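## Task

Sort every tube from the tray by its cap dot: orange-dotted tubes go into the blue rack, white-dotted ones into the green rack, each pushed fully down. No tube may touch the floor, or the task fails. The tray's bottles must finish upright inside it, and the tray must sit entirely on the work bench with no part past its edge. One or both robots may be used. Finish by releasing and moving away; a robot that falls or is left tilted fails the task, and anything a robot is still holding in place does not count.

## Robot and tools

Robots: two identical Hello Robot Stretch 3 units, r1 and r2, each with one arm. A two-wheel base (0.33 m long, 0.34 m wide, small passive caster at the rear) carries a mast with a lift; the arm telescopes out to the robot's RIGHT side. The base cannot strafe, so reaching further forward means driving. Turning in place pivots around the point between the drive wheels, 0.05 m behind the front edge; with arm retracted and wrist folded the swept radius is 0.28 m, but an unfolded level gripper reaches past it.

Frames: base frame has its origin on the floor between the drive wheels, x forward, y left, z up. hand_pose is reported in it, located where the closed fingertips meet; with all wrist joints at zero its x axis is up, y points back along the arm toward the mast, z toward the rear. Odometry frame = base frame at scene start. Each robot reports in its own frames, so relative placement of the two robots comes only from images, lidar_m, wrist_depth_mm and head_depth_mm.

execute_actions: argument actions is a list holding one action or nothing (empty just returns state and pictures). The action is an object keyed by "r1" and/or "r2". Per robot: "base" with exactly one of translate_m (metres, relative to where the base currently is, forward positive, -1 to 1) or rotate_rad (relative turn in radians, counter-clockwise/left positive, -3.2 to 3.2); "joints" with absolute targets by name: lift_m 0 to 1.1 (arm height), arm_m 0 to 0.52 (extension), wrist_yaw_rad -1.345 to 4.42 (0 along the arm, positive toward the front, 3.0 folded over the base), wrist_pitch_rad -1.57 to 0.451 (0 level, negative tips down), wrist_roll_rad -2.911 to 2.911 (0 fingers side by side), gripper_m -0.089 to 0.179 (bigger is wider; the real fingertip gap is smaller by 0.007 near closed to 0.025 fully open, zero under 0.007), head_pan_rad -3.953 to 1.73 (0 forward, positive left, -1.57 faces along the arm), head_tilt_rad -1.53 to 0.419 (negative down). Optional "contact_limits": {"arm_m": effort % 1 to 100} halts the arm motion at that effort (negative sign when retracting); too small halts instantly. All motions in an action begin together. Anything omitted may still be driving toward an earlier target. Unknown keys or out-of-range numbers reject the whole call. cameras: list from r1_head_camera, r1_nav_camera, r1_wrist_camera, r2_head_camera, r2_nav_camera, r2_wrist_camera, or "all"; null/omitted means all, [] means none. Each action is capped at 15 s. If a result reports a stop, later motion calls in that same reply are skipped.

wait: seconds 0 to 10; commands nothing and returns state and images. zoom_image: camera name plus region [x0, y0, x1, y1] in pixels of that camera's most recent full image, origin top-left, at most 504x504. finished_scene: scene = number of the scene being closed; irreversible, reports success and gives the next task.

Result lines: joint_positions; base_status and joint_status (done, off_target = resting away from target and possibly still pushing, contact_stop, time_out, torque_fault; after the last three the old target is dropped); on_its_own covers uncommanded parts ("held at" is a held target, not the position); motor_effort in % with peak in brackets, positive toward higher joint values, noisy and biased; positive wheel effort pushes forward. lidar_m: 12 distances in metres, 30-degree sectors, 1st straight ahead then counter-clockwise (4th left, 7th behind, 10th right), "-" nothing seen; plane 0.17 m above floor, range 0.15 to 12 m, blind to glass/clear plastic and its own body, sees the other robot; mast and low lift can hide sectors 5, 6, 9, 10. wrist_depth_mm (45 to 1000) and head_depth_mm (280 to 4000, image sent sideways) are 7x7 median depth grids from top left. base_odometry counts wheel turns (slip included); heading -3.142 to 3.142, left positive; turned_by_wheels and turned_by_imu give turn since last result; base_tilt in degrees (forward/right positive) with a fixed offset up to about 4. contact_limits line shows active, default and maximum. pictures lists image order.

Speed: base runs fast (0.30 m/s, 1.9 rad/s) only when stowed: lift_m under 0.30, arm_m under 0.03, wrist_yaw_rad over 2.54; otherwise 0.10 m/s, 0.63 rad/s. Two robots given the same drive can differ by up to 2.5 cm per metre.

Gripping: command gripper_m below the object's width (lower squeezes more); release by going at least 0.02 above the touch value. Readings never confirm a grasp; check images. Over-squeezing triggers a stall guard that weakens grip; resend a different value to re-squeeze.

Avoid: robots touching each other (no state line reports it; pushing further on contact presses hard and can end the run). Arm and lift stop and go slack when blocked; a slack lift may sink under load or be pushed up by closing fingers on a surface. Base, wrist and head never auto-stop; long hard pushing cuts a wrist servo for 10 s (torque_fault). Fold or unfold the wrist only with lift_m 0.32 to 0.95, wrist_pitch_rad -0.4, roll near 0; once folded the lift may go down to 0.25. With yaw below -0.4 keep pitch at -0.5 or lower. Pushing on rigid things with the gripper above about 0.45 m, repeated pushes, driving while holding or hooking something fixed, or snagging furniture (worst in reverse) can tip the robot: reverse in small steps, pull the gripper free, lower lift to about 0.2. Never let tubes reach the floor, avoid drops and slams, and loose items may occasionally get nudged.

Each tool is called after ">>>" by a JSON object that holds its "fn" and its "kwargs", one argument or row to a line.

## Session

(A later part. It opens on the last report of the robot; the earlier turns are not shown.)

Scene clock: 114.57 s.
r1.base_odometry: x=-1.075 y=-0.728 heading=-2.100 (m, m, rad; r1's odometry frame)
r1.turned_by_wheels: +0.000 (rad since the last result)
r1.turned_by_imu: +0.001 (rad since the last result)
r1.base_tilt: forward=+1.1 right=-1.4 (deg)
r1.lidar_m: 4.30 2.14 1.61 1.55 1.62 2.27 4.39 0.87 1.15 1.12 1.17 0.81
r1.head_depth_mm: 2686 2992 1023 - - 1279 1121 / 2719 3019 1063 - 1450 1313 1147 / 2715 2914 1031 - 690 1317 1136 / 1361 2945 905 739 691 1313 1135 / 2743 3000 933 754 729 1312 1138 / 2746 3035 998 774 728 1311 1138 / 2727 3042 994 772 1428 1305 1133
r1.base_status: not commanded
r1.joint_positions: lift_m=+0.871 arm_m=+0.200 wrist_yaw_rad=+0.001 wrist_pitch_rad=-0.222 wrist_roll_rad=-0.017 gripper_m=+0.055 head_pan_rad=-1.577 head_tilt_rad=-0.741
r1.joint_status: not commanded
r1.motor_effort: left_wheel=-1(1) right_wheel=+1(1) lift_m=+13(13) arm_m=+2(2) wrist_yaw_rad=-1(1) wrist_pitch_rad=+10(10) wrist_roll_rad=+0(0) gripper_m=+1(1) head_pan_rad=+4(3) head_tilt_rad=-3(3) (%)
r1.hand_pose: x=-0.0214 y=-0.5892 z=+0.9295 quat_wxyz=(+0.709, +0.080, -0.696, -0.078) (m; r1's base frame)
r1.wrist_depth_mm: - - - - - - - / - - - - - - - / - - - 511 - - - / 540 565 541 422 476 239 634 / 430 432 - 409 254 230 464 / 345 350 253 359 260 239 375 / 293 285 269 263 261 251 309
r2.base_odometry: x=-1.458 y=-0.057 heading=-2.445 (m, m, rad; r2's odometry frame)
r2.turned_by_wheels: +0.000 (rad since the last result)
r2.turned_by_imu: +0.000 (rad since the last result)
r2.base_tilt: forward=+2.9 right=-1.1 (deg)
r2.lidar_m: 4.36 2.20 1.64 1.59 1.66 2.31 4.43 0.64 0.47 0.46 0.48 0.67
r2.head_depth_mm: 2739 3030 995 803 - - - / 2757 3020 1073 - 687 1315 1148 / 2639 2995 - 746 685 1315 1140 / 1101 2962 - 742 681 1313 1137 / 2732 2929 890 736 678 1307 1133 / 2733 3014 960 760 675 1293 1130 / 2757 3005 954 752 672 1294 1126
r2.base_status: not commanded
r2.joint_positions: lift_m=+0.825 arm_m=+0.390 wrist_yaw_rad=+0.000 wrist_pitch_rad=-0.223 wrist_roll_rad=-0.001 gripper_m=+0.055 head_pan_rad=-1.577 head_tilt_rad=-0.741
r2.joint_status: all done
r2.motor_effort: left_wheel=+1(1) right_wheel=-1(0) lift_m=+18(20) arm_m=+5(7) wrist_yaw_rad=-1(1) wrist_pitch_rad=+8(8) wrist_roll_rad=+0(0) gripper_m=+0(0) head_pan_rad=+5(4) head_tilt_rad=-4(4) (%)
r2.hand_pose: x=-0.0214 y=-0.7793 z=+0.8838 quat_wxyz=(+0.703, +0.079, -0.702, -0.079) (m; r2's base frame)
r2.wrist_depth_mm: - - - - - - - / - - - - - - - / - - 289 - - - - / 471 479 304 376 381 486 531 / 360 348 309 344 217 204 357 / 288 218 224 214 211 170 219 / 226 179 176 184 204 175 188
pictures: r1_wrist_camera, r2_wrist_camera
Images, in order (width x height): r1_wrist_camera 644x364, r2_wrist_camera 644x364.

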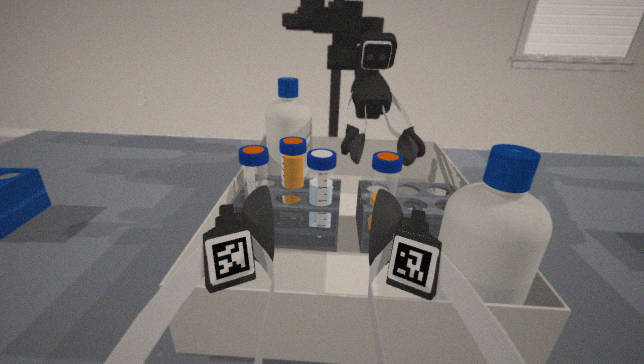

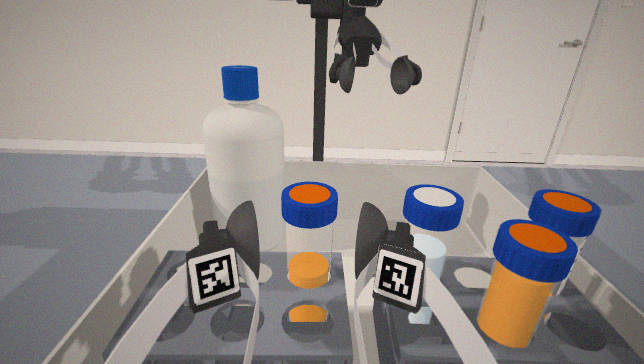

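>>> {"fn": "execute_actions", "kwargs": {
  "actions": [
    {"r2":{"joints":{"arm_m":0.425}}}
  ],
  "cameras": ["r1_wrist_camera","r2_wrist_camera"]
}}

Scene clock: 120.23 s.
r1.base_odometry: x=-1.075 y=-0.728 heading=-2.100 (m, m, rad; r1's odometry frame)
r1.turned_by_wheels: +0.000 (rad since the last result)
r1.turned_by_imu: +0.001 (rad since the last result)
r1.base_tilt: forward=+1.1 right=-1.4 (deg)
r1.lidar_m: 4.30 2.13 1.61 1.55 1.63 2.26 4.39 0.87 1.16 1.12 1.17 0.80
r1.head_depth_mm: 2685 3011 1024 - - 1278 1121 / 2684 3021 1068 - 1455 1325 1143 / 2740 2906 1031 - 693 1318 1139 / 1362 2919 908 739 690 1308 1140 / 2723 2978 932 754 728 1320 1137 / 2723 3030 1001 773 733 1305 1131 / 2730 3070 993 770 1428 1304 1133
r1.base_status: not commanded
r1.joint_positions: lift_m=+0.871 arm_m=+0.200 wrist_yaw_rad=+0.001 wrist_pitch_rad=-0.222 wrist_roll_rad=-0.017 gripper_m=+0.055 head_pan_rad=-1.577 head_tilt_rad=-0.741
r1.joint_status: not commanded
r1.motor_effort: left_wheel=-1(0) right_wheel=+1(1) lift_m=+13(13) arm_m=+2(2) wrist_yaw_rad=-1(0) wrist_pitch_rad=+10(10) wrist_roll_rad=+0(0) gripper_m=+0(1) head_pan_rad=+4(4) head_tilt_rad=-3(3) (%)
r1.hand_pose: x=-0.0214 y=-0.5892 z=+0.9295 quat_wxyz=(+0.709, +0.080, -0.696, -0.078) (m; r1's base frame)
r1.wrist_depth_mm: - - - - - - - / - - - - - - - / - - - 508 - - - / 536 570 547 414 465 239 632 / 425 438 - 404 255 228 471 / 348 348 254 359 261 241 377 / 294 283 271 262 259 254 305
r2.base_odometry: x=-1.458 y=-0.057 heading=-2.445 (m, m, rad; r2's odometry frame)
r2.turned_by_wheels: +0.000 (rad since the last result)
r2.turned_by_imu: +0.000 (rad since the last result)
r2.base_tilt: forward=+2.9 right=-1.2 (deg)
r2.lidar_m: 4.36 2.21 1.64 1.59 1.66 2.31 4.45 0.64 0.47 0.46 0.48 0.67
r2.head_depth_mm: 2752 3020 993 801 - - - / 2740 3015 1073 - 1066 1317 1143 / 2647 3066 - 744 684 1314 1141 / 1097 2968 869 739 682 1312 1139 / 2758 2937 889 736 679 1307 1136 / 2737 3040 960 757 675 1300 1133 / 2737 3033 957 754 671 1297 1128
r2.base_status: not commanded
r2.joint_positions: lift_m=+0.825 arm_m=+0.425 wrist_yaw_rad=+0.000 wrist_pitch_rad=-0.223 wrist_roll_rad=-0.001 gripper_m=+0.055 head_pan_rad=-1.577 head_tilt_rad=-0.741
r2.joint_status: all done
r2.motor_effort: left_wheel=+1(1) right_wheel=-1(1) lift_m=+19(19) arm_m=+4(1) wrist_yaw_rad=+0(1) wrist_pitch_rad=+8(8) wrist_roll_rad=+0(0) gripper_m=+0(1) head_pan_rad=+4(5) head_tilt_rad=-5(4) (%)
r2.hand_pose: x=-0.0214 y=-0.8143 z=+0.8838 quat_wxyz=(+0.703, +0.079, -0.702, -0.079) (m; r2's base frame)
r2.wrist_depth_mm: - - - - - - - / - - - - - - - / - - 260 - - - - / 471 479 262 351 351 520 527 / 358 347 293 165 173 295 175 / 290 217 211 212 187 210 132 / 235 180 176 178 185 172 128
pictures: r1_wrist_camera, r2_wrist_camera
Images, in order (width x height): r1_wrist_camera 644x364, r2_wrist_camera 644x364.

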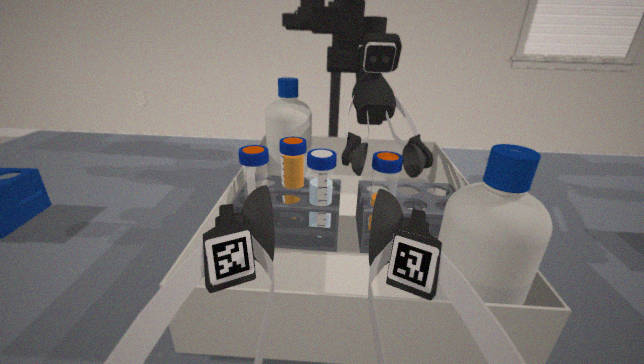

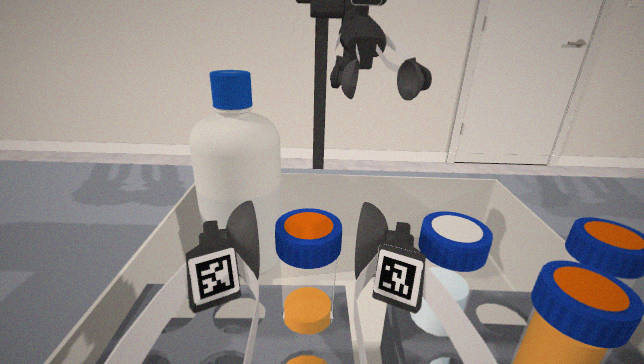

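Depth 165; grasp.

>>> {"fn": "execute_actions", "kwargs": {
  "actions": [
    {"r2":{"joints":{"gripper_m":-0.01}}}
  ],
  "cameras": ["r1_wrist_camera","r2_wrist_camera"]
}}

>>> {"fn": "execute_actions", "kwargs": {
  "actions": [
    {"r2":{"joints":{"lift_m":0.95}}}
  ],
  "cameras": ["r1_wrist_camera","r2_wrist_camera"]
}}

Scene clock: 127.23 s.
r1.base_odometry: x=-1.075 y=-0.728 heading=-2.100 (m, m, rad; r1's odometry frame)
r1.turned_by_wheels: +0.000 (rad since the last result)
r1.turned_by_imu: +0.001 (rad since the last result)
r1.base_tilt: forward=+1.1 right=-1.4 (deg)
r1.lidar_m: 4.31 2.13 1.61 1.56 1.62 2.27 4.39 0.87 1.16 1.12 1.17 0.81
r1.head_depth_mm: 2751 3035 1019 - - 1281 1126 / 2748 3028 1063 - 1442 1323 1143 / 2728 2920 1028 - 693 1310 1144 / 1368 1758 951 739 691 1316 1138 / 2745 2990 926 753 729 1305 1135 / 2745 3072 1000 776 730 1312 1133 / 2776 3081 991 770 1437 1300 1135
r1.base_status: not commanded
r1.joint_positions: lift_m=+0.871 arm_m=+0.200 wrist_yaw_rad=+0.001 wrist_pitch_rad=-0.222 wrist_roll_rad=-0.017 gripper_m=+0.055 head_pan_rad=-1.577 head_tilt_rad=-0.741
r1.joint_status: not commanded
r1.motor_effort: left_wheel=+0(1) right_wheel=+1(1) lift_m=+13(13) arm_m=+2(2) wrist_yaw_rad=-2(1) wrist_pitch_rad=+10(10) wrist_roll_rad=+0(0) gripper_m=+1(0) head_pan_rad=+4(4) head_tilt_rad=-3(3) (%)
r1.hand_pose: x=-0.0214 y=-0.5892 z=+0.9295 quat_wxyz=(+0.709, +0.080, -0.696, -0.078) (m; r1's base frame)
r1.wrist_depth_mm: - - - - - - - / - - - - - - - / - - - 530 - - - / 541 573 539 422 471 239 622 / 434 432 - 405 254 228 472 / 349 348 255 351 262 240 371 / 290 284 269 266 261 250 306
r2.base_odometry: x=-1.458 y=-0.057 heading=-2.445 (m, m, rad; r2's odometry frame)
r2.turned_by_wheels: +0.000 (rad since the last result)
r2.turned_by_imu: +0.000 (rad since the last result)
r2.base_tilt: forward=+3.0 right=-1.1 (deg)
r2.lidar_m: 4.36 2.21 1.64 1.59 1.66 2.31 4.45 0.64 0.47 0.46 0.48 0.67
r2.head_depth_mm: 2737 3027 993 801 - - - / 2732 3004 1071 - 1062 1317 1146 / 2644 3069 - 746 685 1314 1141 / 1096 2953 873 742 682 1309 1138 / 2728 2959 887 736 678 1304 1136 / 2739 3010 960 756 675 1302 1129 / 2769 3003 954 752 671 1293 1128
r2.base_status: not commanded
r2.joint_positions: lift_m=+0.825 arm_m=+0.425 wrist_yaw_rad=+0.000 wrist_pitch_rad=-0.223 wrist_roll_rad=-0.001 gripper_m=-0.009 head_pan_rad=-1.577 head_tilt_rad=-0.741
r2.joint_status: all done
r2.motor_effort: left_wheel=+1(1) right_wheel=+1(0) lift_m=+20(19) arm_m=+4(4) wrist_yaw_rad=+0(0) wrist_pitch_rad=+8(8) wrist_roll_rad=+0(0) gripper_m=-18(91) head_pan_rad=+5(4) head_tilt_rad=-5(5) (%)
r2.hand_pose: x=-0.0214 y=-0.8143 z=+0.8838 quat_wxyz=(+0.703, +0.079, -0.702, -0.079) (m; r2's base frame)
r2.wrist_depth_mm: - - - 944 - - - / - - - - - - - / - - 259 - - - - / 474 483 262 356 352 514 528 / 360 349 286 167 182 295 174 / 291 216 272 211 182 210 132 / 234 180 177 182 188 176 128
pictures: r1_wrist_camera, r2_wrist_camera
Images, in order (width x height): r1_wrist_camera 644x364, r2_wrist_camera 644x364.

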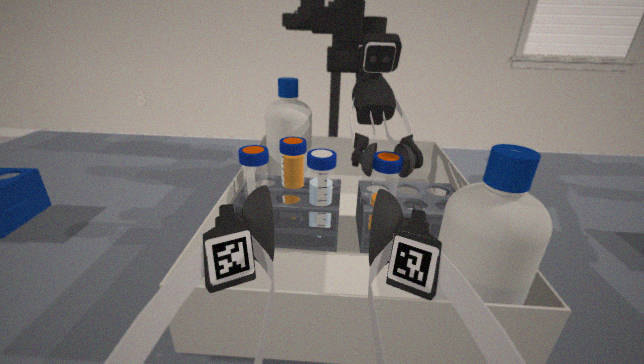

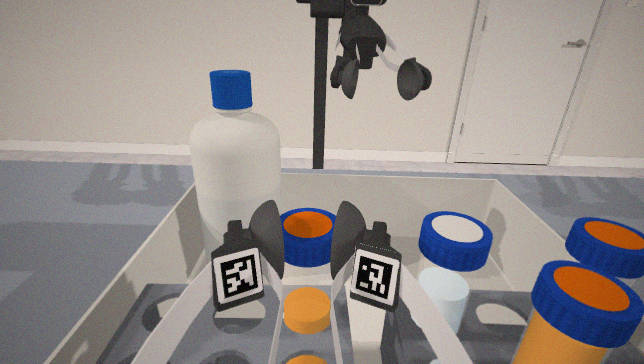

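Scene clock: 129.20 s.
r1.base_odometry: x=-1.075 y=-0.728 heading=-2.100 (m, m, rad; r1's odometry frame)
r1.turned_by_wheels: +0.000 (rad since the last result)
r1.turned_by_imu: +0.000 (rad since the last result)
r1.base_tilt: forward=+1.1 right=-1.4 (deg)
r1.lidar_m: 4.29 2.13 1.61 1.56 1.63 2.26 4.38 0.87 1.15 1.12 1.17 0.80
r1.head_depth_mm: 2712 2995 1024 - - 1284 1131 / 2730 2976 1067 - 1446 1319 1136 / 850 878 1048 - 692 1322 1141 / 2667 2978 974 738 692 1316 1135 / 2757 2987 929 753 728 1312 1137 / 2750 3075 995 772 731 1305 1129 / 2748 3063 992 772 1433 1302 1136
r1.base_status: not commanded
r1.joint_positions: lift_m=+0.871 arm_m=+0.200 wrist_yaw_rad=+0.001 wrist_pitch_rad=-0.222 wrist_roll_rad=-0.017 gripper_m=+0.055 head_pan_rad=-1.577 head_tilt_rad=-0.741
r1.joint_status: not commanded
r1.motor_effort: left_wheel=-1(1) right_wheel=+1(1) lift_m=+13(13) arm_m=+2(2) wrist_yaw_rad=-1(1) wrist_pitch_rad=+10(10) wrist_roll_rad=+0(0) gripper_m=+0(1) head_pan_rad=+5(4) head_tilt_rad=-3(2) (%)
r1.hand_pose: x=-0.0214 y=-0.5892 z=+0.9295 quat_wxyz=(+0.709, +0.080, -0.696, -0.078) (m; r1's base frame)
r1.wrist_depth_mm: - - - - 411 - - / - - - - - - - / - - - 585 - - - / 533 578 544 422 551 238 620 / 431 432 - 404 253 230 464 / 349 351 254 355 260 241 369 / 293 285 269 266 258 253 309
r2.base_odometry: x=-1.458 y=-0.057 heading=-2.445 (m, m, rad; r2's odometry frame)
r2.turned_by_wheels: +0.000 (rad since the last result)
r2.turned_by_imu: +0.000 (rad since the last result)
r2.base_tilt: forward=+2.9 right=-1.1 (deg)
r2.lidar_m: 4.38 2.20 1.64 1.59 1.66 2.31 4.43 0.64 0.47 0.46 0.48 0.67
r2.head_depth_mm: 2720 2984 - 742 692 1323 1148 / 2691 - 884 748 688 1321 1144 / 2644 - 862 745 684 1313 1144 / 1073 2955 891 742 680 1306 1137 / 2753 2934 888 736 677 1307 1137 / 2740 3001 962 758 675 1298 1129 / 2741 3014 957 753 671 1295 1125
r2.base_status: not commanded
r2.joint_positions: lift_m=+0.950 arm_m=+0.425 wrist_yaw_rad=+0.000 wrist_pitch_rad=-0.223 wrist_roll_rad=-0.001 gripper_m=-0.009 head_pan_rad=-1.577 head_tilt_rad=-0.741
r2.joint_status: all done
r2.motor_effort: left_wheel=+1(1) right_wheel=-1(1) lift_m=+26(27) arm_m=+4(4) wrist_yaw_rad=-1(0) wrist_pitch_rad=+8(8) wrist_roll_rad=+0(0) gripper_m=-18(18) head_pan_rad=+4(4) head_tilt_rad=-6(5) (%)
r2.hand_pose: x=-0.0214 y=-0.8143 z=+1.0083 quat_wxyz=(+0.703, +0.079, -0.702, -0.079) (m; r2's base frame)
r2.wrist_depth_mm: - - - 908 - - - / - - - 553 - - - / - - - - - - - / - - - - - - - / 558 572 577 168 - - - / 458 467 325 394 407 486 487 / 379 386 340 277 395 387 403
pictures: r1_wrist_camera, r2_wrist_camera
Images, in order (width x height): r1_wrist_camera 644x364, r2_wrist_camera 644x364.

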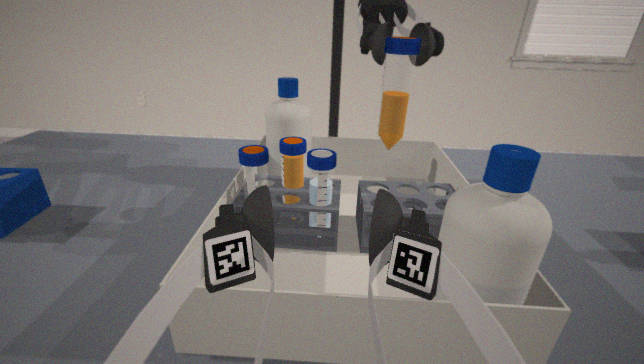

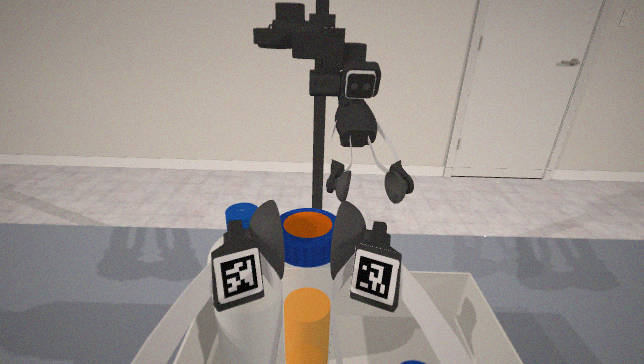

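>>> {"fn": "execute_actions", "kwargs": {
  "actions": [
    {"r2":{"base":{"translate_m":-0.5},"joints":{"lift_m":1.0,"head_pan_rad":-1.9}},"r1":{"joints":{"arm_m":0.29}}}
  ],
  "cameras": ["r1_wrist_camera","r2_wrist_camera","r2_head_camera"]
}}

Scene clock: 140.17 s.
r1.base_odometry: x=-1.075 y=-0.728 heading=-2.100 (m, m, rad; r1's odometry frame)
r1.turned_by_wheels: +0.000 (rad since the last result)
r1.turned_by_imu: +0.002 (rad since the last result)
r1.base_tilt: forward=+1.1 right=-1.4 (deg)
r1.lidar_m: 4.32 2.13 1.60 1.56 1.63 2.26 4.38 0.87 1.15 1.12 1.17 0.80
r1.head_depth_mm: 2718 2994 1066 - - 1289 1132 / 2709 3090 - 757 695 1317 1143 / 2714 3034 - 748 691 1323 1144 / 2727 2990 - 754 690 1314 1135 / 2768 2971 931 753 728 1314 1137 / 2747 2973 999 776 730 1312 1141 / 2679 3046 990 770 1437 1296 1126
r1.base_status: not commanded
r1.joint_positions: lift_m=+0.871 arm_m=+0.290 wrist_yaw_rad=+0.001 wrist_pitch_rad=-0.222 wrist_roll_rad=-0.017 gripper_m=+0.055 head_pan_rad=-1.577 head_tilt_rad=-0.741
r1.joint_status: all done
r1.motor_effort: left_wheel=-1(1) right_wheel=+1(1) lift_m=+13(13) arm_m=+2(2) wrist_yaw_rad=-1(1) wrist_pitch_rad=+10(10) wrist_roll_rad=+0(0) gripper_m=+1(0) head_pan_rad=+4(4) head_tilt_rad=-4(3) (%)
r1.hand_pose: x=-0.0214 y=-0.6792 z=+0.9296 quat_wxyz=(+0.709, +0.080, -0.696, -0.078) (m; r1's base frame)
r1.wrist_depth_mm: - - - - - - - / - - - - - - - / - - - - - - - / 574 574 473 435 512 607 630 / 431 432 - 342 361 363 151 / 346 351 327 328 326 176 153 / 291 280 293 295 301 165 146
r2.base_odometry: x=-1.074 y=+0.264 heading=-2.445 (m, m, rad; r2's odometry frame)
r2.turned_by_wheels: +0.000 (rad since the last result)
r2.turned_by_imu: +0.000 (rad since the last result)
r2.base_tilt: forward=+2.9 right=-1.0 (deg)
r2.lidar_m: 4.89 2.22 1.65 1.60 1.67 2.33 3.94 4.12 0.46 0.45 0.47 0.65
r2.head_depth_mm: 3164 3500 - - 1483 1325 1148 / 3076 - - 1831 1509 1320 1144 / 2931 - 2225 769 789 1258 1138 / 2748 - 970 766 1429 1231 1137 / - 3022 966 760 676 1307 1132 / - 3017 890 756 655 1298 1092 / - 2879 954 752 637 1294 1087
r2.base_status: done
r2.joint_positions: lift_m=+1.000 arm_m=+0.425 wrist_yaw_rad=+0.000 wrist_pitch_rad=-0.223 wrist_roll_rad=-0.001 gripper_m=-0.009 head_pan_rad=-1.893 head_tilt_rad=-0.741
r2.joint_status: all done
r2.motor_effort: left_wheel=+1(4) right_wheel=+0(4) lift_m=+27(27) arm_m=+4(4) wrist_yaw_rad=-1(1) wrist_pitch_rad=+7(7) wrist_roll_rad=+0(0) gripper_m=-18(18) head_pan_rad=-6(37) head_tilt_rad=-5(5) (%)
r2.hand_pose: x=-0.0214 y=-0.8143 z=+1.0584 quat_wxyz=(+0.703, +0.079, -0.702, -0.079) (m; r2's base frame)
r2.wrist_depth_mm: - - - - - - - / 628 - - - - - - / 512 - - - - - - / - - - - - - - / - - - 167 - - - / 515 531 520 500 556 - - / 397 445 446 310 451 472 -
pictures: r1_wrist_camera, r2_head_camera (sideways: a quarter turn clockwise sets it upright), r2_wrist_camera
Images, in order (width x height): r1_wrist_camera 644x364, r2_head_camera 896x504, r2_wrist_camera 644x364.

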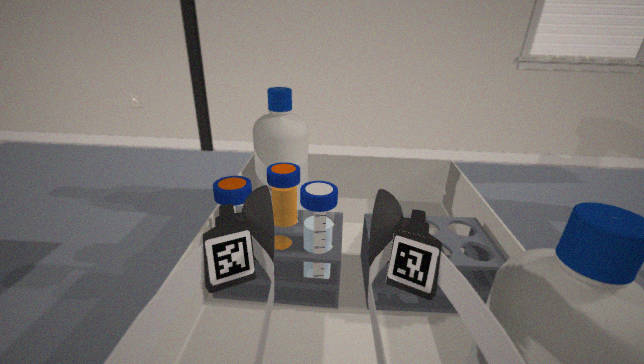

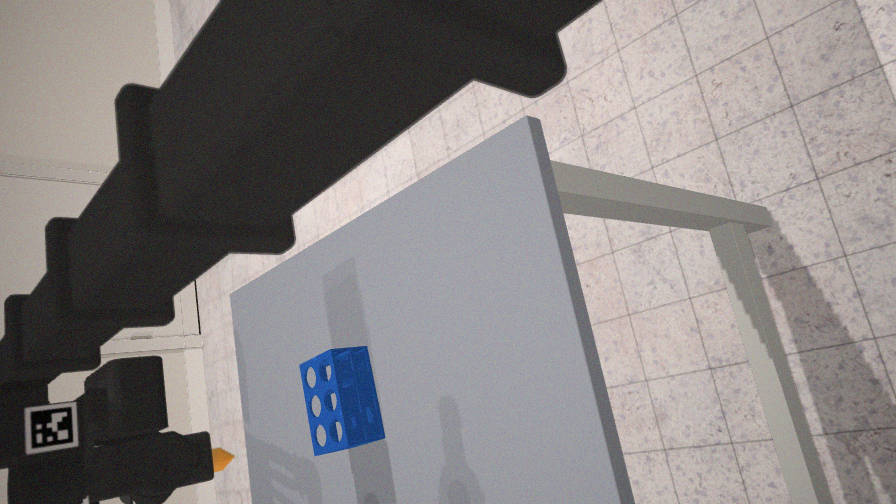

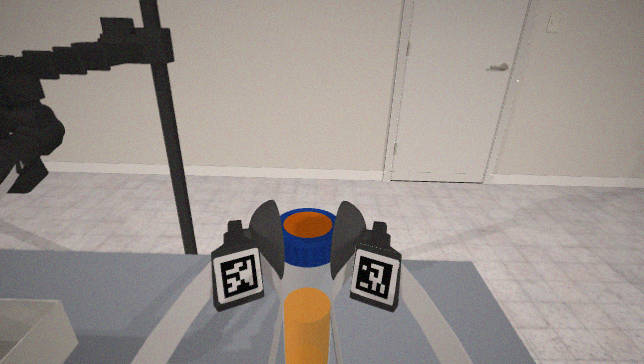

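>>> {"fn": "execute_actions", "kwargs": {
  "actions": [
    {"r2":{"joints":{"lift_m":0.9,"arm_m":0.28}},"r1":{"base":{"translate_m":0.003},"joints":{"arm_m":0.35,"lift_m":0.822}}}
  ],
  "cameras": ["r1_wrist_camera","r2_wrist_camera"]
}}

Scene clock: 150.80 s.
r1.base_odometry: x=-1.076 y=-0.731 heading=-2.100 (m, m, rad; r1's odometry frame)
r1.turned_by_wheels: +0.000 (rad since the last result)
r1.turned_by_imu: +0.001 (rad since the last result)
r1.base_tilt: forward=+1.1 right=-1.4 (deg)
r1.lidar_m: 4.31 2.13 1.60 1.56 1.62 2.26 4.37 0.87 1.15 1.12 1.17 0.80
r1.head_depth_mm: 2716 3005 1025 814 - - - / 2719 3010 1066 - 695 1293 1141 / 2742 2980 1027 761 693 1310 1139 / 2727 2944 900 753 694 1319 1139 / 2762 2983 924 756 731 1314 1136 / 2744 2982 998 775 730 1302 1133 / 2644 3045 990 773 1425 1303 1129
r1.base_status: done
r1.joint_positions: lift_m=+0.823 arm_m=+0.350 wrist_yaw_rad=+0.001 wrist_pitch_rad=-0.222 wrist_roll_rad=-0.017 gripper_m=+0.055 head_pan_rad=-1.577 head_tilt_rad=-0.741
r1.joint_status: all done
r1.motor_effort: left_wheel=+0(1) right_wheel=+1(6) lift_m=+13(14) arm_m=+2(2) wrist_yaw_rad=-1(1) wrist_pitch_rad=+10(10) wrist_roll_rad=+0(0) gripper_m=+1(1) head_pan_rad=+4(4) head_tilt_rad=-4(4) (%)
r1.hand_pose: x=-0.0214 y=-0.7393 z=+0.8816 quat_wxyz=(+0.709, +0.079, -0.696, -0.078) (m; r1's base frame)
r1.wrist_depth_mm: - - - - - - - / - - - - - - - / - - 588 436 - - - / 458 464 257 264 444 400 512 / 348 339 - 238 287 276 378 / 279 219 256 246 244 241 220 / 222 194 238 238 242 242 121
r2.base_odometry: x=-1.074 y=+0.264 heading=-2.445 (m, m, rad; r2's odometry frame)
r2.turned_by_wheels: +0.000 (rad since the last result)
r2.turned_by_imu: +0.000 (rad since the last result)
r2.base_tilt: forward=+3.0 right=-1.2 (deg)
r2.lidar_m: 4.87 2.23 1.65 1.60 1.68 2.33 3.94 4.12 0.46 0.45 0.47 0.65
r2.head_depth_mm: 3179 3388 2429 1894 1645 - - / 3082 3363 2389 2022 - - 1145 / 2954 3195 2490 - 850 1258 1142 / 2859 3108 - 732 1430 1230 1141 / 2768 3060 - 761 679 1303 1135 / 2695 2962 - 735 656 1303 1093 / 2626 2865 920 752 637 1291 1090
r2.base_status: not commanded
r2.joint_positions: lift_m=+0.900 arm_m=+0.280 wrist_yaw_rad=+0.000 wrist_pitch_rad=-0.223 wrist_roll_rad=-0.001 gripper_m=-0.009 head_pan_rad=-1.893 head_tilt_rad=-0.741
r2.joint_status: all done
r2.motor_effort: left_wheel=+1(1) right_wheel=-1(1) lift_m=+20(23) arm_m=-4(10) wrist_yaw_rad=+0(0) wrist_pitch_rad=+8(8) wrist_roll_rad=+0(0) gripper_m=-18(19) head_pan_rad=-6(5) head_tilt_rad=-5(5) (%)
r2.hand_pose: x=-0.0214 y=-0.6698 z=+0.9587 quat_wxyz=(+0.703, +0.079, -0.702, -0.079) (m; r2's base frame)
r2.wrist_depth_mm: 696 - - - - - - / 540 - - - - - - / 538 - - - - - - / 505 646 665 671 680 - - / 420 492 511 167 523 - - / 372 396 388 300 408 413 - / 328 329 337 254 327 342 -
pictures: r1_wrist_camera, r2_wrist_camera
Images, in order (width x height): r1_wrist_camera 644x364, r2_wrist_camera 644x364.

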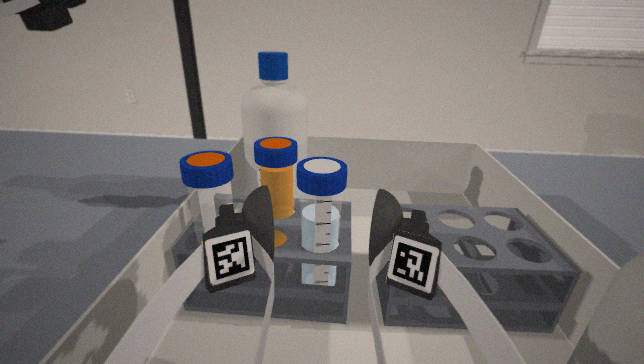

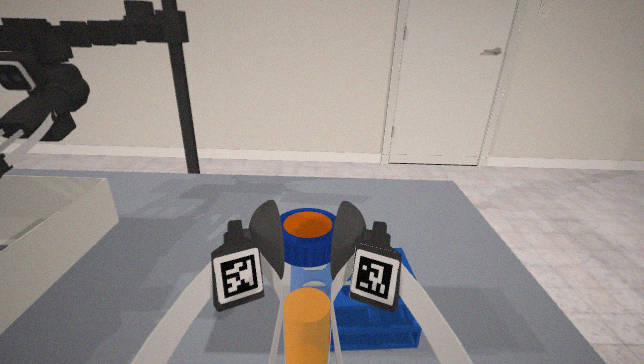

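>>> {"fn": "execute_actions", "kwargs": {
  "actions": [
    {"r2":{"base":{"translate_m":-0.04},"joints":{"lift_m":0.89,"arm_m":0.345}},"r1":{"joints":{"arm_m":0.397}}}
  ],
  "cameras": ["r1_wrist_camera","r2_wrist_camera","r2_head_camera"]
}}

Scene clock: 162.63 s.
r1.base_odometry: x=-1.076 y=-0.731 heading=-2.100 (m, m, rad; r1's odometry frame)
r1.turned_by_wheels: +0.000 (rad since the last result)
r1.turned_by_imu: +0.001 (rad since the last result)
r1.base_tilt: forward=+1.1 right=-1.4 (deg)
r1.lidar_m: 4.30 2.13 1.61 1.56 1.63 2.26 4.38 0.87 1.15 1.12 1.17 0.80
r1.head_depth_mm: 2717 3081 1019 815 - - - / 2708 3011 1068 - 693 1332 1139 / 2729 3043 - 757 693 1314 1140 / 2728 2949 - 756 689 1309 1137 / 2739 3016 921 754 730 1311 1134 / 2751 3053 993 774 734 1315 1135 / 2667 3018 991 771 1426 1305 1140
r1.base_status: not commanded
r1.joint_positions: lift_m=+0.823 arm_m=+0.397 wrist_yaw_rad=+0.001 wrist_pitch_rad=-0.222 wrist_roll_rad=-0.017 gripper_m=+0.055 head_pan_rad=-1.577 head_tilt_rad=-0.741
r1.joint_status: all done
r1.motor_effort: left_wheel=-1(1) right_wheel=+1(2) lift_m=+13(13) arm_m=+2(4) wrist_yaw_rad=-1(1) wrist_pitch_rad=+10(10) wrist_roll_rad=+0(0) gripper_m=+1(1) head_pan_rad=+4(4) head_tilt_rad=-3(4) (%)
r1.hand_pose: x=-0.0214 y=-0.7863 z=+0.8816 quat_wxyz=(+0.709, +0.079, -0.696, -0.078) (m; r1's base frame)
r1.wrist_depth_mm: - - - - - - - / - - - - - - - / - - 323 - - - - / 455 470 316 390 402 382 505 / 351 319 - 192 389 319 363 / 282 200 194 194 235 226 215 / 229 191 211 204 200 195 192
r2.base_odometry: x=-1.044 y=+0.290 heading=-2.445 (m, m, rad; r2's odometry frame)
r2.turned_by_wheels: +0.000 (rad since the last result)
r2.turned_by_imu: +0.000 (rad since the last result)
r2.base_tilt: forward=+2.9 right=-1.1 (deg)
r2.lidar_m: 4.91 2.22 1.65 1.60 1.67 2.33 3.89 4.09 0.46 0.45 0.47 0.64
r2.head_depth_mm: 3216 3379 2426 1900 1648 - - / 3068 3323 2408 1963 - - 1126 / 2953 3204 2449 - - 1302 1140 / 2843 3106 - 722 781 1103 1142 / 2762 3050 899 762 678 1305 1131 / 2694 2923 - 758 655 1296 1089 / 2613 2872 870 753 637 1298 1086
r2.base_status: done
r2.joint_positions: lift_m=+0.890 arm_m=+0.345 wrist_yaw_rad=+0.000 wrist_pitch_rad=-0.223 wrist_roll_rad=-0.001 gripper_m=-0.009 head_pan_rad=-1.893 head_tilt_rad=-0.741
r2.joint_status: all done
r2.motor_effort: left_wheel=+1(3) right_wheel=+0(4) lift_m=+19(19) arm_m=+4(0) wrist_yaw_rad=+0(1) wrist_pitch_rad=+8(8) wrist_roll_rad=+0(0) gripper_m=-18(18) head_pan_rad=-6(5) head_tilt_rad=-5(4) (%)
r2.hand_pose: x=-0.0214 y=-0.7343 z=+0.9488 quat_wxyz=(+0.703, +0.079, -0.702, -0.079) (m; r2's base frame)
r2.wrist_depth_mm: 752 - - - - - - / - - - - - - - / - - - - - - - / 615 619 - - - - - / 420 476 497 168 502 - - / 374 379 359 305 399 416 - / 315 316 312 217 309 333 -
pictures: r1_wrist_camera, r2_head_camera (sideways: a quarter turn clockwise sets it upright), r2_wrist_camera
Images, in order (width x height): r1_wrist_camera 644x364, r2_head_camera 896x504, r2_wrist_camera 644x364.

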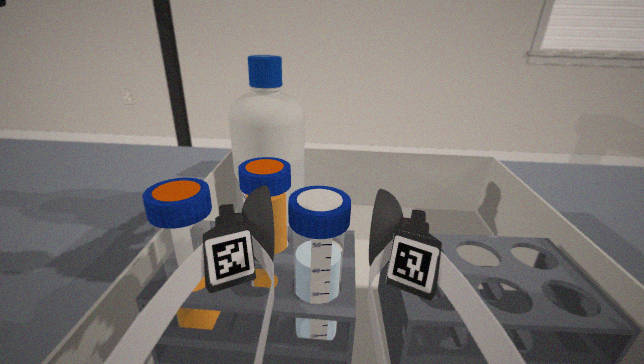

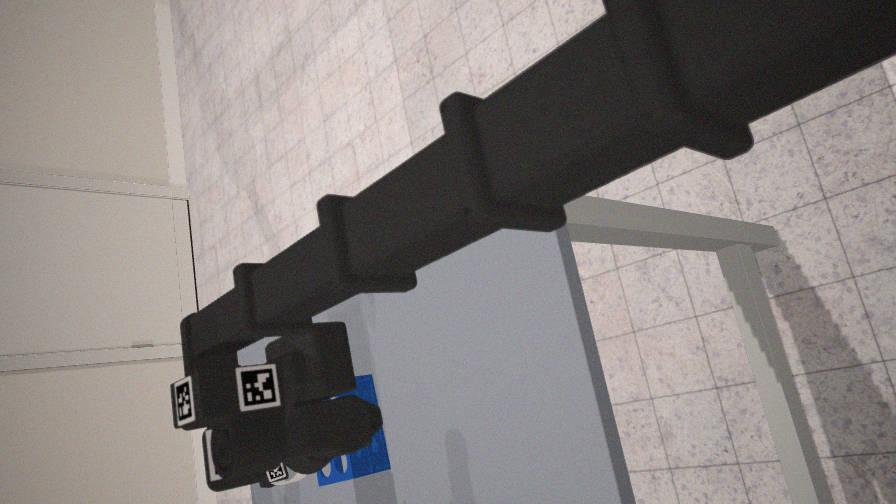

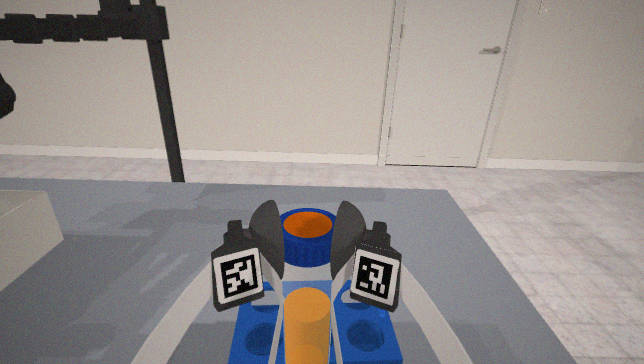

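>>> {"fn": "execute_actions", "kwargs": {
  "actions": [
    {"r2":{"base":{"translate_m":-0.003},"joints":{"arm_m":0.37}},"r1":{"joints":{"arm_m":0.403,"gripper_m":-0.01}}}
  ],
  "cameras": []
}}

>>> {"fn": "execute_actions", "kwargs": {
  "actions": [
    {"r2":{"joints":{"lift_m":0.865}},"r1":{"joints":{"lift_m":0.95}}}
  ],
  "cameras": ["r1_wrist_camera","r2_wrist_camera"]
}}

Scene clock: 176.20 s.
r1.base_odometry: x=-1.076 y=-0.731 heading=-2.100 (m, m, rad; r1's odometry frame)
r1.turned_by_wheels: +0.000 (rad since the last result)
r1.turned_by_imu: +0.001 (rad since the last result)
r1.base_tilt: forward=+1.1 right=-1.4 (deg)
r1.lidar_m: 4.29 2.13 1.61 1.55 1.62 2.25 4.38 0.87 1.16 1.12 1.17 0.80
r1.head_depth_mm: 2727 3022 1023 815 - - - / 2721 3042 1071 - 693 1317 1147 / 2714 3039 - 754 693 1309 1138 / 2714 2985 892 758 689 1316 1137 / 2705 2984 922 753 729 1317 1138 / 2753 3031 999 773 730 1309 1130 / 2681 3024 996 768 1431 1311 1133
r1.base_status: not commanded
r1.joint_positions: lift_m=+0.823 arm_m=+0.403 wrist_yaw_rad=+0.001 wrist_pitch_rad=-0.222 wrist_roll_rad=-0.017 gripper_m=-0.009 head_pan_rad=-1.577 head_tilt_rad=-0.741
r1.joint_status: all done
r1.motor_effort: left_wheel=-1(1) right_wheel=+2(1) lift_m=+13(13) arm_m=+2(4) wrist_yaw_rad=+0(1) wrist_pitch_rad=+10(10) wrist_roll_rad=+0(0) gripper_m=-13(87) head_pan_rad=+5(4) head_tilt_rad=-3(3) (%)
r1.hand_pose: x=-0.0214 y=-0.7923 z=+0.8816 quat_wxyz=(+0.709, +0.079, -0.696, -0.078) (m; r1's base frame)
r1.wrist_depth_mm: - - - - - - - / - - - - - - - / - - 305 - - - - / 458 475 224 387 394 383 506 / 346 323 255 164 362 318 362 / 286 201 215 187 232 218 212 / 226 191 198 197 202 195 186
r2.base_odometry: x=-1.041 y=+0.292 heading=-2.445 (m, m, rad; r2's odometry frame)
r2.turned_by_wheels: +0.000 (rad since the last result)
r2.turned_by_imu: +0.000 (rad since the last result)
r2.base_tilt: forward=+2.8 right=-1.1 (deg)
r2.lidar_m: 4.92 2.22 1.65 1.60 1.67 2.33 3.89 4.09 0.46 0.45 0.47 0.65
r2.head_depth_mm: 3189 3374 2419 1896 1641 - - / 3068 3338 2423 1955 - - 1124 / 2974 3194 2439 - 838 1311 1141 / 2838 3112 - 730 779 1102 1141 / 2770 3016 899 761 677 1305 1135 / 2718 2913 855 758 655 1298 1092 / 2614 2876 862 754 637 1294 1089
r2.base_status: done
r2.joint_positions: lift_m=+0.890 arm_m=+0.370 wrist_yaw_rad=+0.000 wrist_pitch_rad=-0.223 wrist_roll_rad=-0.001 gripper_m=-0.009 head_pan_rad=-1.893 head_tilt_rad=-0.741
r2.joint_status: all done
r2.motor_effort: left_wheel=+1(4) right_wheel=-2(5) lift_m=+19(19) arm_m=+4(2) wrist_yaw_rad=-1(1) wrist_pitch_rad=+8(8) wrist_roll_rad=+0(0) gripper_m=-18(18) head_pan_rad=-5(5) head_tilt_rad=-5(5) (%)
r2.hand_pose: x=-0.0214 y=-0.7593 z=+0.9488 quat_wxyz=(+0.703, +0.079, -0.702, -0.079) (m; r2's base frame)
r2.wrist_depth_mm: 735 961 - - - - - / - - - - - - - / - - - - - - - / - - - - - - - / 439 477 496 167 495 - - / 375 381 371 286 395 416 - / 317 317 301 216 313 332 -
pictures: none
No camera images: the call's "cameras" was empty. Leave "cameras" out to get every camera's image.

Scene clock: 178.20 s.
r1.base_odometry: x=-1.076 y=-0.731 heading=-2.100 (m, m, rad; r1's odometry frame)
r1.turned_by_wheels: +0.000 (rad since the last result)
r1.turned_by_imu: +0.000 (rad since the last result)
r1.base_tilt: forward=+1.1 right=-1.4 (deg)
r1.lidar_m: 4.30 2.13 1.61 1.56 1.62 2.26 4.37 0.87 1.15 1.12 1.17 0.80
r1.head_depth_mm: 2734 2956 - 739 698 1327 1141 / 2681 - 905 760 694 1315 1149 / 2672 - 896 759 694 1318 1144 / 2711 - 890 754 690 1305 1143 / 2743 2979 921 754 728 1313 1134 / 2744 3055 998 776 729 1316 1130 / 2723 2950 997 772 1439 1307 1133
r1.base_status: not commanded
r1.joint_positions: lift_m=+0.949 arm_m=+0.403 wrist_yaw_rad=+0.001 wrist_pitch_rad=-0.222 wrist_roll_rad=-0.017 gripper_m=-0.009 head_pan_rad=-1.577 head_tilt_rad=-0.741
r1.joint_status: all done
r1.motor_effort: left_wheel=+0(0) right_wheel=+2(1) lift_m=+61(62) arm_m=+2(2) wrist_yaw_rad=-1(1) wrist_pitch_rad=+10(10) wrist_roll_rad=+0(0) gripper_m=-13(13) head_pan_rad=+4(4) head_tilt_rad=-3(3) (%)
r1.hand_pose: x=-0.0214 y=-0.7923 z=+1.0078 quat_wxyz=(+0.709, +0.080, -0.696, -0.078) (m; r1's base frame)
r1.wrist_depth_mm: - 965 - - - - - / - - - - - - - / - - - - - - - / - - - - - - - / 560 573 584 163 587 600 603 / 446 455 396 187 442 458 480 / 379 379 270 267 386 370 396
r2.base_odometry: x=-1.041 y=+0.292 heading=-2.445 (m, m, rad; r2's odometry frame)
r2.turned_by_wheels: +0.000 (rad since the last result)
r2.turned_by_imu: +0.000 (rad since the last result)
r2.base_tilt: forward=+2.9 right=-1.1 (deg)
r2.lidar_m: 4.89 2.23 1.65 1.60 1.67 2.34 3.90 4.08 0.46 0.45 0.47 0.65
r2.head_depth_mm: 3193 3354 2436 1896 1568 - - / 3045 3309 2414 1901 - - 1124 / 2942 3232 2413 2007 - 1282 1142 / 2850 3112 2584 - 795 1104 1137 / 2783 3080 - 761 677 1308 1135 / 2680 2972 - 757 657 1299 1091 / 2632 2889 870 754 636 1292 1085
r2.base_status: not commanded
r2.joint_positions: lift_m=+0.865 arm_m=+0.370 wrist_yaw_rad=+0.000 wrist_pitch_rad=-0.181 wrist_roll_rad=-0.001 gripper_m=-0.009 head_pan_rad=-1.893 head_tilt_rad=-0.741
r2.joint_status: all done
r2.motor_effort: left_wheel=+1(1) right_wheel=+0(1) lift_m=+17(19) arm_m=+4(5) wrist_yaw_rad=+0(0) wrist_pitch_rad=-7(8) wrist_roll_rad=+0(0) gripper_m=-18(18) head_pan_rad=-5(5) head_tilt_rad=-4(4) (%)
r2.hand_pose: x=-0.0214 y=-0.7624 z=+0.9343 quat_wxyz=(+0.705, +0.064, -0.704, -0.064) (m; r2's base frame)
r2.wrist_depth_mm: - - - - - - - / - - - - - - - / - - - - - - - / - - - - - - - / 442 473 500 163 498 - - / 371 373 363 321 389 405 - / 303 309 287 205 303 321 -
pictures: r1_wrist_camera, r2_wrist_camera
Images, in order (width x height): r1_wrist_camera 644x364, r2_wrist_camera 644x364.

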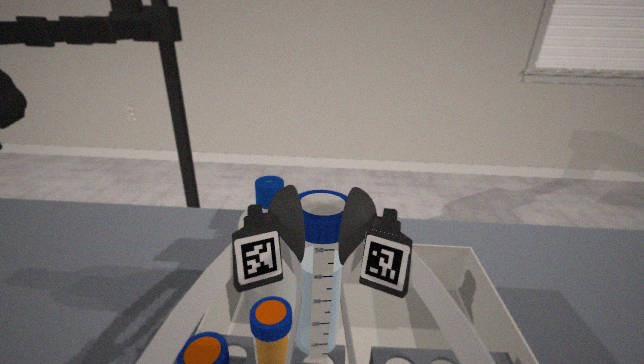

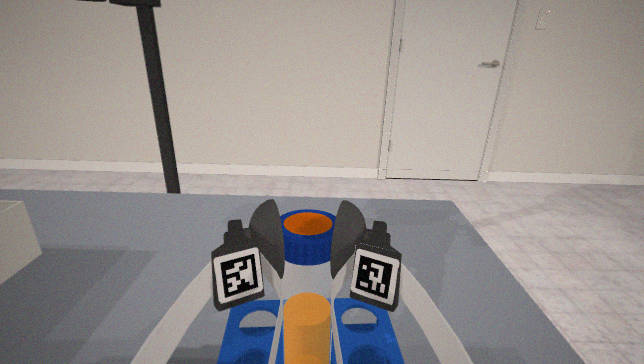

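>>> {"fn": "execute_actions", "kwargs": {
  "actions": [
    {"r2":{"joints":{"lift_m":0.88}},"r1":{"joints":{"lift_m":1.02,"head_pan_rad":-1.0,"head_tilt_rad":-0.5}}}
  ],
  "cameras": ["r1_head_camera","r2_wrist_camera"]
}}

Scene clock: 185.53 s.
r1.base_odometry: x=-1.076 y=-0.731 heading=-2.100 (m, m, rad; r1's odometry frame)
r1.turned_by_wheels: +0.000 (rad since the last result)
r1.turned_by_imu: +0.001 (rad since the last result)
r1.base_tilt: forward=+1.1 right=-1.4 (deg)
r1.lidar_m: 4.29 2.14 1.61 1.56 1.62 2.27 4.39 0.87 1.15 1.12 1.17 0.80
r1.head_depth_mm: 2629 2853 3083 1119 811 639 1211 / 2862 2918 3241 1115 810 637 1272 / 3046 3227 3387 1032 805 678 1272 / 3158 3491 3703 1038 806 1411 1259 / 3457 3752 3881 1100 802 1516 1269 / 3732 - - 2643 868 1447 1217 / - - - 2647 943 1489 1261
r1.base_status: not commanded
r1.joint_positions: lift_m=+1.019 arm_m=+0.403 wrist_yaw_rad=+0.001 wrist_pitch_rad=-0.222 wrist_roll_rad=-0.017 gripper_m=-0.009 head_pan_rad=-1.007 head_tilt_rad=-0.508
r1.joint_status: all done
r1.motor_effort: left_wheel=+0(0) right_wheel=+2(1) lift_m=+61(62) arm_m=+2(2) wrist_yaw_rad=-1(1) wrist_pitch_rad=+10(10) wrist_roll_rad=+0(0) gripper_m=-13(13) head_pan_rad=+4(42) head_tilt_rad=+2(17) (%)
r1.hand_pose: x=-0.0214 y=-0.7923 z=+1.0778 quat_wxyz=(+0.709, +0.080, -0.696, -0.078) (m; r1's base frame)
r1.wrist_depth_mm: - - - - - - - / - - - - - - - / - - - - - - - / - - - - - - - / 677 680 - 164 - - - / 548 558 508 188 484 574 581 / 456 458 437 407 479 476 480
r2.base_odometry: x=-1.041 y=+0.292 heading=-2.445 (m, m, rad; r2's odometry frame)
r2.turned_by_wheels: +0.000 (rad since the last result)
r2.turned_by_imu: +0.000 (rad since the last result)
r2.base_tilt: forward=+2.9 right=-1.2 (deg)
r2.lidar_m: 4.89 2.22 1.65 1.60 1.67 2.33 3.89 4.07 0.46 0.45 0.47 0.64
r2.head_depth_mm: 3182 3386 2440 1914 1607 - - / 3059 3324 2423 1951 - - 1125 / 2954 3221 2382 - - 1313 1140 / 2849 3102 2592 721 779 1103 1142 / 2778 3032 897 759 677 1306 1133 / 2719 2948 - 757 655 1306 1094 / 2623 2912 862 753 637 1292 1089
r2.base_status: not commanded
r2.joint_positions: lift_m=+0.880 arm_m=+0.370 wrist_yaw_rad=+0.000 wrist_pitch_rad=-0.220 wrist_roll_rad=-0.001 gripper_m=-0.009 head_pan_rad=-1.893 head_tilt_rad=-0.741
r2.joint_status: all done
r2.motor_effort: left_wheel=+0(1) right_wheel=-1(1) lift_m=+26(26) arm_m=+4(4) wrist_yaw_rad=+0(0) wrist_pitch_rad=+6(7) wrist_roll_rad=+1(0) gripper_m=-18(18) head_pan_rad=-5(5) head_tilt_rad=-5(5) (%)
r2.hand_pose: x=-0.0214 y=-0.7595 z=+0.9392 quat_wxyz=(+0.703, +0.078, -0.702, -0.078) (m; r2's base frame)
r2.wrist_depth_mm: - - - - - - - / - - - - - - - / - - - - - - - / 593 - - - - - - / 437 458 482 168 481 - - / 364 369 348 350 378 398 - / 305 308 292 210 298 319 -
pictures: r1_head_camera (sideways: a quarter turn clockwise sets it upright), r2_wrist_camera
Images, in order (width x height): r1_head_camera 896x504, r2_wrist_camera 644x364.

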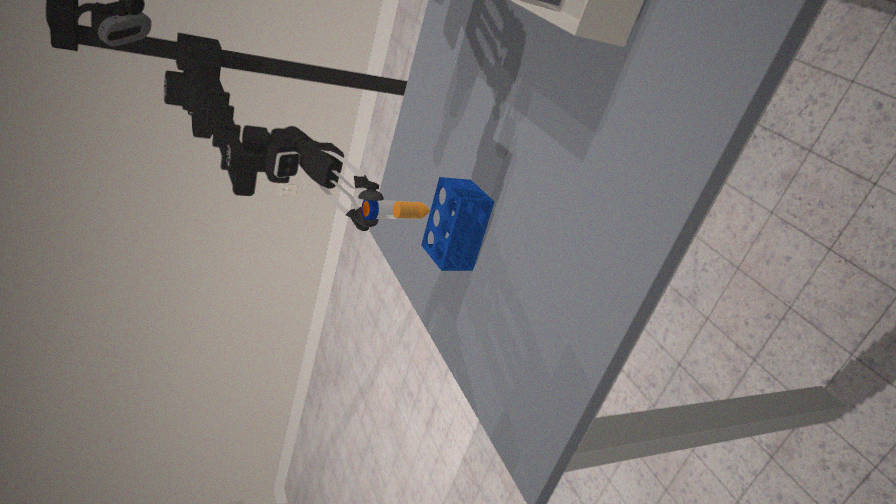

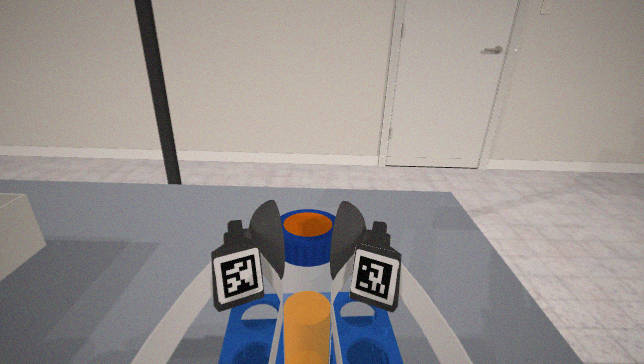

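>>> {"fn": "zoom_image", "kwargs": {
  "camera": "r1_head_camera",
  "region": [340, 160, 520, 290]
}}

Region (340, 160, 520, 290) of r1_head_camera's 896x504 image, scaled by 2.800, with more detail than that image has.

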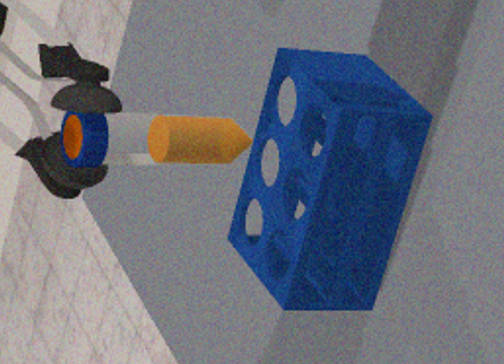

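>>> {"fn": "execute_actions", "kwargs": {
  "actions": [
    {"r2":{"base":{"translate_m":-0.002},"joints":{"arm_m":0.387}},"r1":{"base":{"translate_m":-0.1},"joints":{"head_pan_rad":-0.92}}}
  ],
  "cameras": []
}}

>>> {"fn": "execute_actions", "kwargs": {
  "actions": [
    {"r2":{"joints":{"lift_m":0.865}},"r1":{"base":{"translate_m":-0.1},"joints":{"head_pan_rad":-0.85}}}
  ],
  "cameras": ["r1_head_camera","r2_wrist_camera"]
}}

Scene clock: 203.27 s.
r1.base_odometry: x=-1.026 y=-0.645 heading=-2.100 (m, m, rad; r1's odometry frame)
r1.turned_by_wheels: +0.000 (rad since the last result)
r1.turned_by_imu: +0.000 (rad since the last result)
r1.base_tilt: forward=+1.1 right=-1.4 (deg)
r1.lidar_m: 4.40 2.14 1.61 1.56 1.63 2.26 4.28 0.79 1.15 1.12 1.16 0.89
r1.head_depth_mm: 2735 1647 3163 1116 744 639 1216 / 2957 3065 3379 1119 812 657 1270 / 3132 3375 3374 1112 809 701 1275 / 3365 3679 3929 1051 805 1449 1271 / 3719 - - 1099 835 1532 1260 / - - - 1099 924 1394 1259 / - - - 2609 1742 1480 1266
r1.base_status: done
r1.joint_positions: lift_m=+1.019 arm_m=+0.403 wrist_yaw_rad=+0.001 wrist_pitch_rad=-0.222 wrist_roll_rad=-0.017 gripper_m=-0.009 head_pan_rad=-0.927 head_tilt_rad=-0.507
r1.joint_status: all done
r1.motor_effort: left_wheel=+0(3) right_wheel=+1(4) lift_m=+61(61) arm_m=+2(2) wrist_yaw_rad=-1(1) wrist_pitch_rad=+10(10) wrist_roll_rad=+0(0) gripper_m=-13(13) head_pan_rad=+4(16) head_tilt_rad=+2(3) (%)
r1.hand_pose: x=-0.0214 y=-0.7923 z=+1.0778 quat_wxyz=(+0.709, +0.080, -0.696, -0.078) (m; r1's base frame)
r1.wrist_depth_mm: - - - - - - - / - - - - - - - / - - - - - - - / - - - - - - - / 687 689 - 164 - - - / 547 530 473 188 554 568 586 / 450 446 439 441 461 480 490
r2.base_odometry: x=-1.040 y=+0.293 heading=-2.445 (m, m, rad; r2's odometry frame)
r2.turned_by_wheels: +0.000 (rad since the last result)
r2.turned_by_imu: +0.000 (rad since the last result)
r2.base_tilt: forward=+2.9 right=-1.1 (deg)
r2.lidar_m: 4.90 2.22 1.65 1.60 1.67 2.32 3.89 4.07 0.46 0.45 0.47 0.65
r2.head_depth_mm: 3185 3391 2415 1902 1597 - - / 3070 3346 2409 1955 - - 1124 / 2972 3173 2408 - - 1312 1142 / 2827 3146 2595 722 777 1103 1134 / 2762 3041 898 761 676 1303 1136 / 2691 2921 859 756 656 1299 1092 / 2621 2874 862 753 639 1295 1089
r2.base_status: done
r2.joint_positions: lift_m=+0.880 arm_m=+0.387 wrist_yaw_rad=+0.000 wrist_pitch_rad=-0.220 wrist_roll_rad=-0.001 gripper_m=-0.009 head_pan_rad=-1.893 head_tilt_rad=-0.741
r2.joint_status: all done
r2.motor_effort: left_wheel=+1(4) right_wheel=+0(5) lift_m=+26(27) arm_m=+5(4) wrist_yaw_rad=-1(0) wrist_pitch_rad=+7(7) wrist_roll_rad=+0(0) gripper_m=-18(18) head_pan_rad=-5(4) head_tilt_rad=-3(5) (%)
r2.hand_pose: x=-0.0214 y=-0.7765 z=+0.9391 quat_wxyz=(+0.703, +0.078, -0.702, -0.078) (m; r2's base frame)
r2.wrist_depth_mm: - - - - - - - / - - - - - - - / - - - - - - - / - - - - - - - / 448 457 484 167 486 - - / 368 368 361 273 381 396 - / 305 308 280 209 308 321 -
pictures: none
No camera images: the call's "cameras" was empty. Leave "cameras" out to get every camera's image.

Scene clock: 205.40 s.
r1.base_odometry: x=-0.975 y=-0.558 heading=-2.100 (m, m, rad; r1's odometry frame)
r1.turned_by_wheels: +0.000 (rad since the last result)
r1.turned_by_imu: +0.000 (rad since the last result)
r1.base_tilt: forward=+1.1 right=-1.4 (deg)
r1.lidar_m: 4.50 2.14 1.61 1.56 1.63 2.27 4.18 0.70 1.15 1.11 1.16 0.97
r1.head_depth_mm: 2837 1653 3254 1117 750 641 1218 / 3075 3168 3489 1117 781 659 1267 / 3336 3513 1419 1105 805 1405 1273 / 3632 3911 - 1097 805 1484 1271 / 3973 - - 1105 870 1533 1264 / - - - 1097 1186 1392 1258 / - - - 2610 1856 1534 1260
r1.base_status: done
r1.joint_positions: lift_m=+1.019 arm_m=+0.403 wrist_yaw_rad=+0.001 wrist_pitch_rad=-0.222 wrist_roll_rad=-0.017 gripper_m=-0.009 head_pan_rad=-0.857 head_tilt_rad=-0.507
r1.joint_status: all done
r1.motor_effort: left_wheel=+0(3) right_wheel=+1(3) lift_m=+61(61) arm_m=+2(2) wrist_yaw_rad=-1(1) wrist_pitch_rad=+10(10) wrist_roll_rad=+0(0) gripper_m=-13(13) head_pan_rad=+4(15) head_tilt_rad=+2(2) (%)
r1.hand_pose: x=-0.0214 y=-0.7923 z=+1.0778 quat_wxyz=(+0.709, +0.080, -0.696, -0.078) (m; r1's base frame)
r1.wrist_depth_mm: - - - - - - - / - - - - - - - / - - - - - - - / - - - - - - - / 669 655 - 163 - - - / 522 409 484 188 544 577 575 / 427 427 462 443 471 472 476
r2.base_odometry: x=-1.040 y=+0.293 heading=-2.445 (m, m, rad; r2's odometry frame)
r2.turned_by_wheels: +0.000 (rad since the last result)
r2.turned_by_imu: +0.000 (rad since the last result)
r2.base_tilt: forward=+2.8 right=-1.1 (deg)
r2.lidar_m: 4.92 2.22 1.65 1.60 1.67 2.34 3.88 4.06 0.46 0.45 0.47 0.65
r2.head_depth_mm: 3178 3383 2425 1906 1556 - - / 3070 3337 2417 1890 - - 1124 / 2947 3166 2409 2013 - 1287 1140 / 2852 3153 2580 - 801 1101 1140 / 2771 3035 896 760 676 1306 1135 / 2697 2970 - 758 655 1296 1091 / 2615 2895 862 753 637 1298 1088
r2.base_status: not commanded
r2.joint_positions: lift_m=+0.865 arm_m=+0.387 wrist_yaw_rad=+0.000 wrist_pitch_rad=-0.221 wrist_roll_rad=-0.001 gripper_m=-0.009 head_pan_rad=-1.893 head_tilt_rad=-0.741
r2.joint_status: all done
r2.motor_effort: left_wheel=+1(1) right_wheel=+0(0) lift_m=+18(23) arm_m=+4(4) wrist_yaw_rad=-1(1) wrist_pitch_rad=+7(7) wrist_roll_rad=+0(0) gripper_m=-18(18) head_pan_rad=-5(5) head_tilt_rad=-6(4) (%)
r2.hand_pose: x=-0.0214 y=-0.7765 z=+0.9243 quat_wxyz=(+0.703, +0.078, -0.702, -0.078) (m; r2's base frame)
r2.wrist_depth_mm: - - - - - - - / - - - - - - - / - - - - - - - / 563 560 - - - - - / 425 432 460 168 456 - - / 344 350 328 331 359 364 - / 290 292 267 201 282 302 -
pictures: r1_head_camera (sideways: a quarter turn clockwise sets it upright), r2_wrist_camera
Images, in order (width x height): r1_head_camera 896x504, r2_wrist_camera 644x364.

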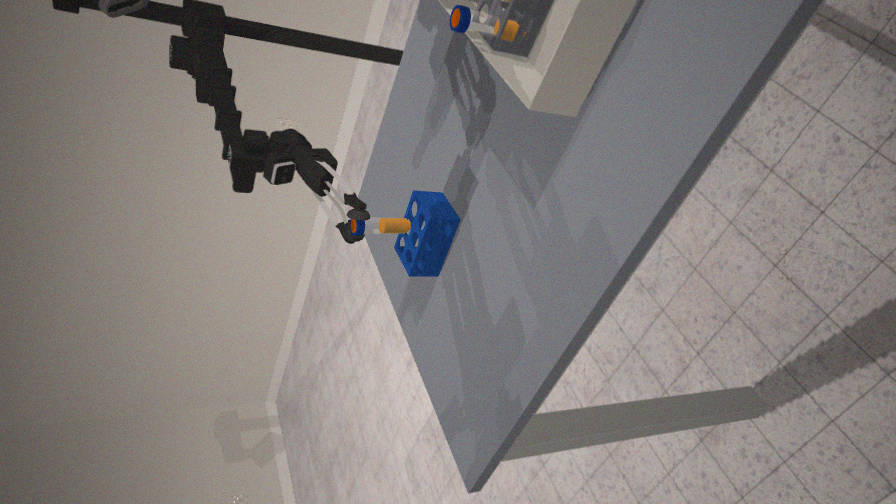

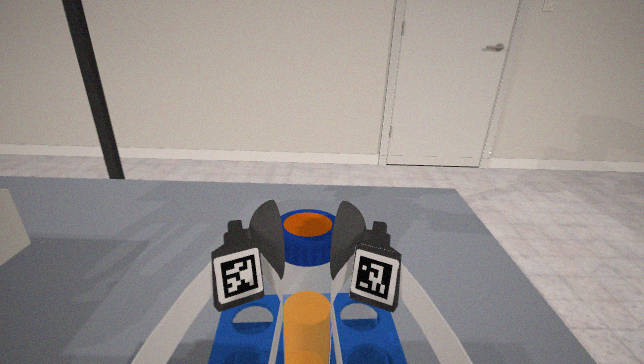

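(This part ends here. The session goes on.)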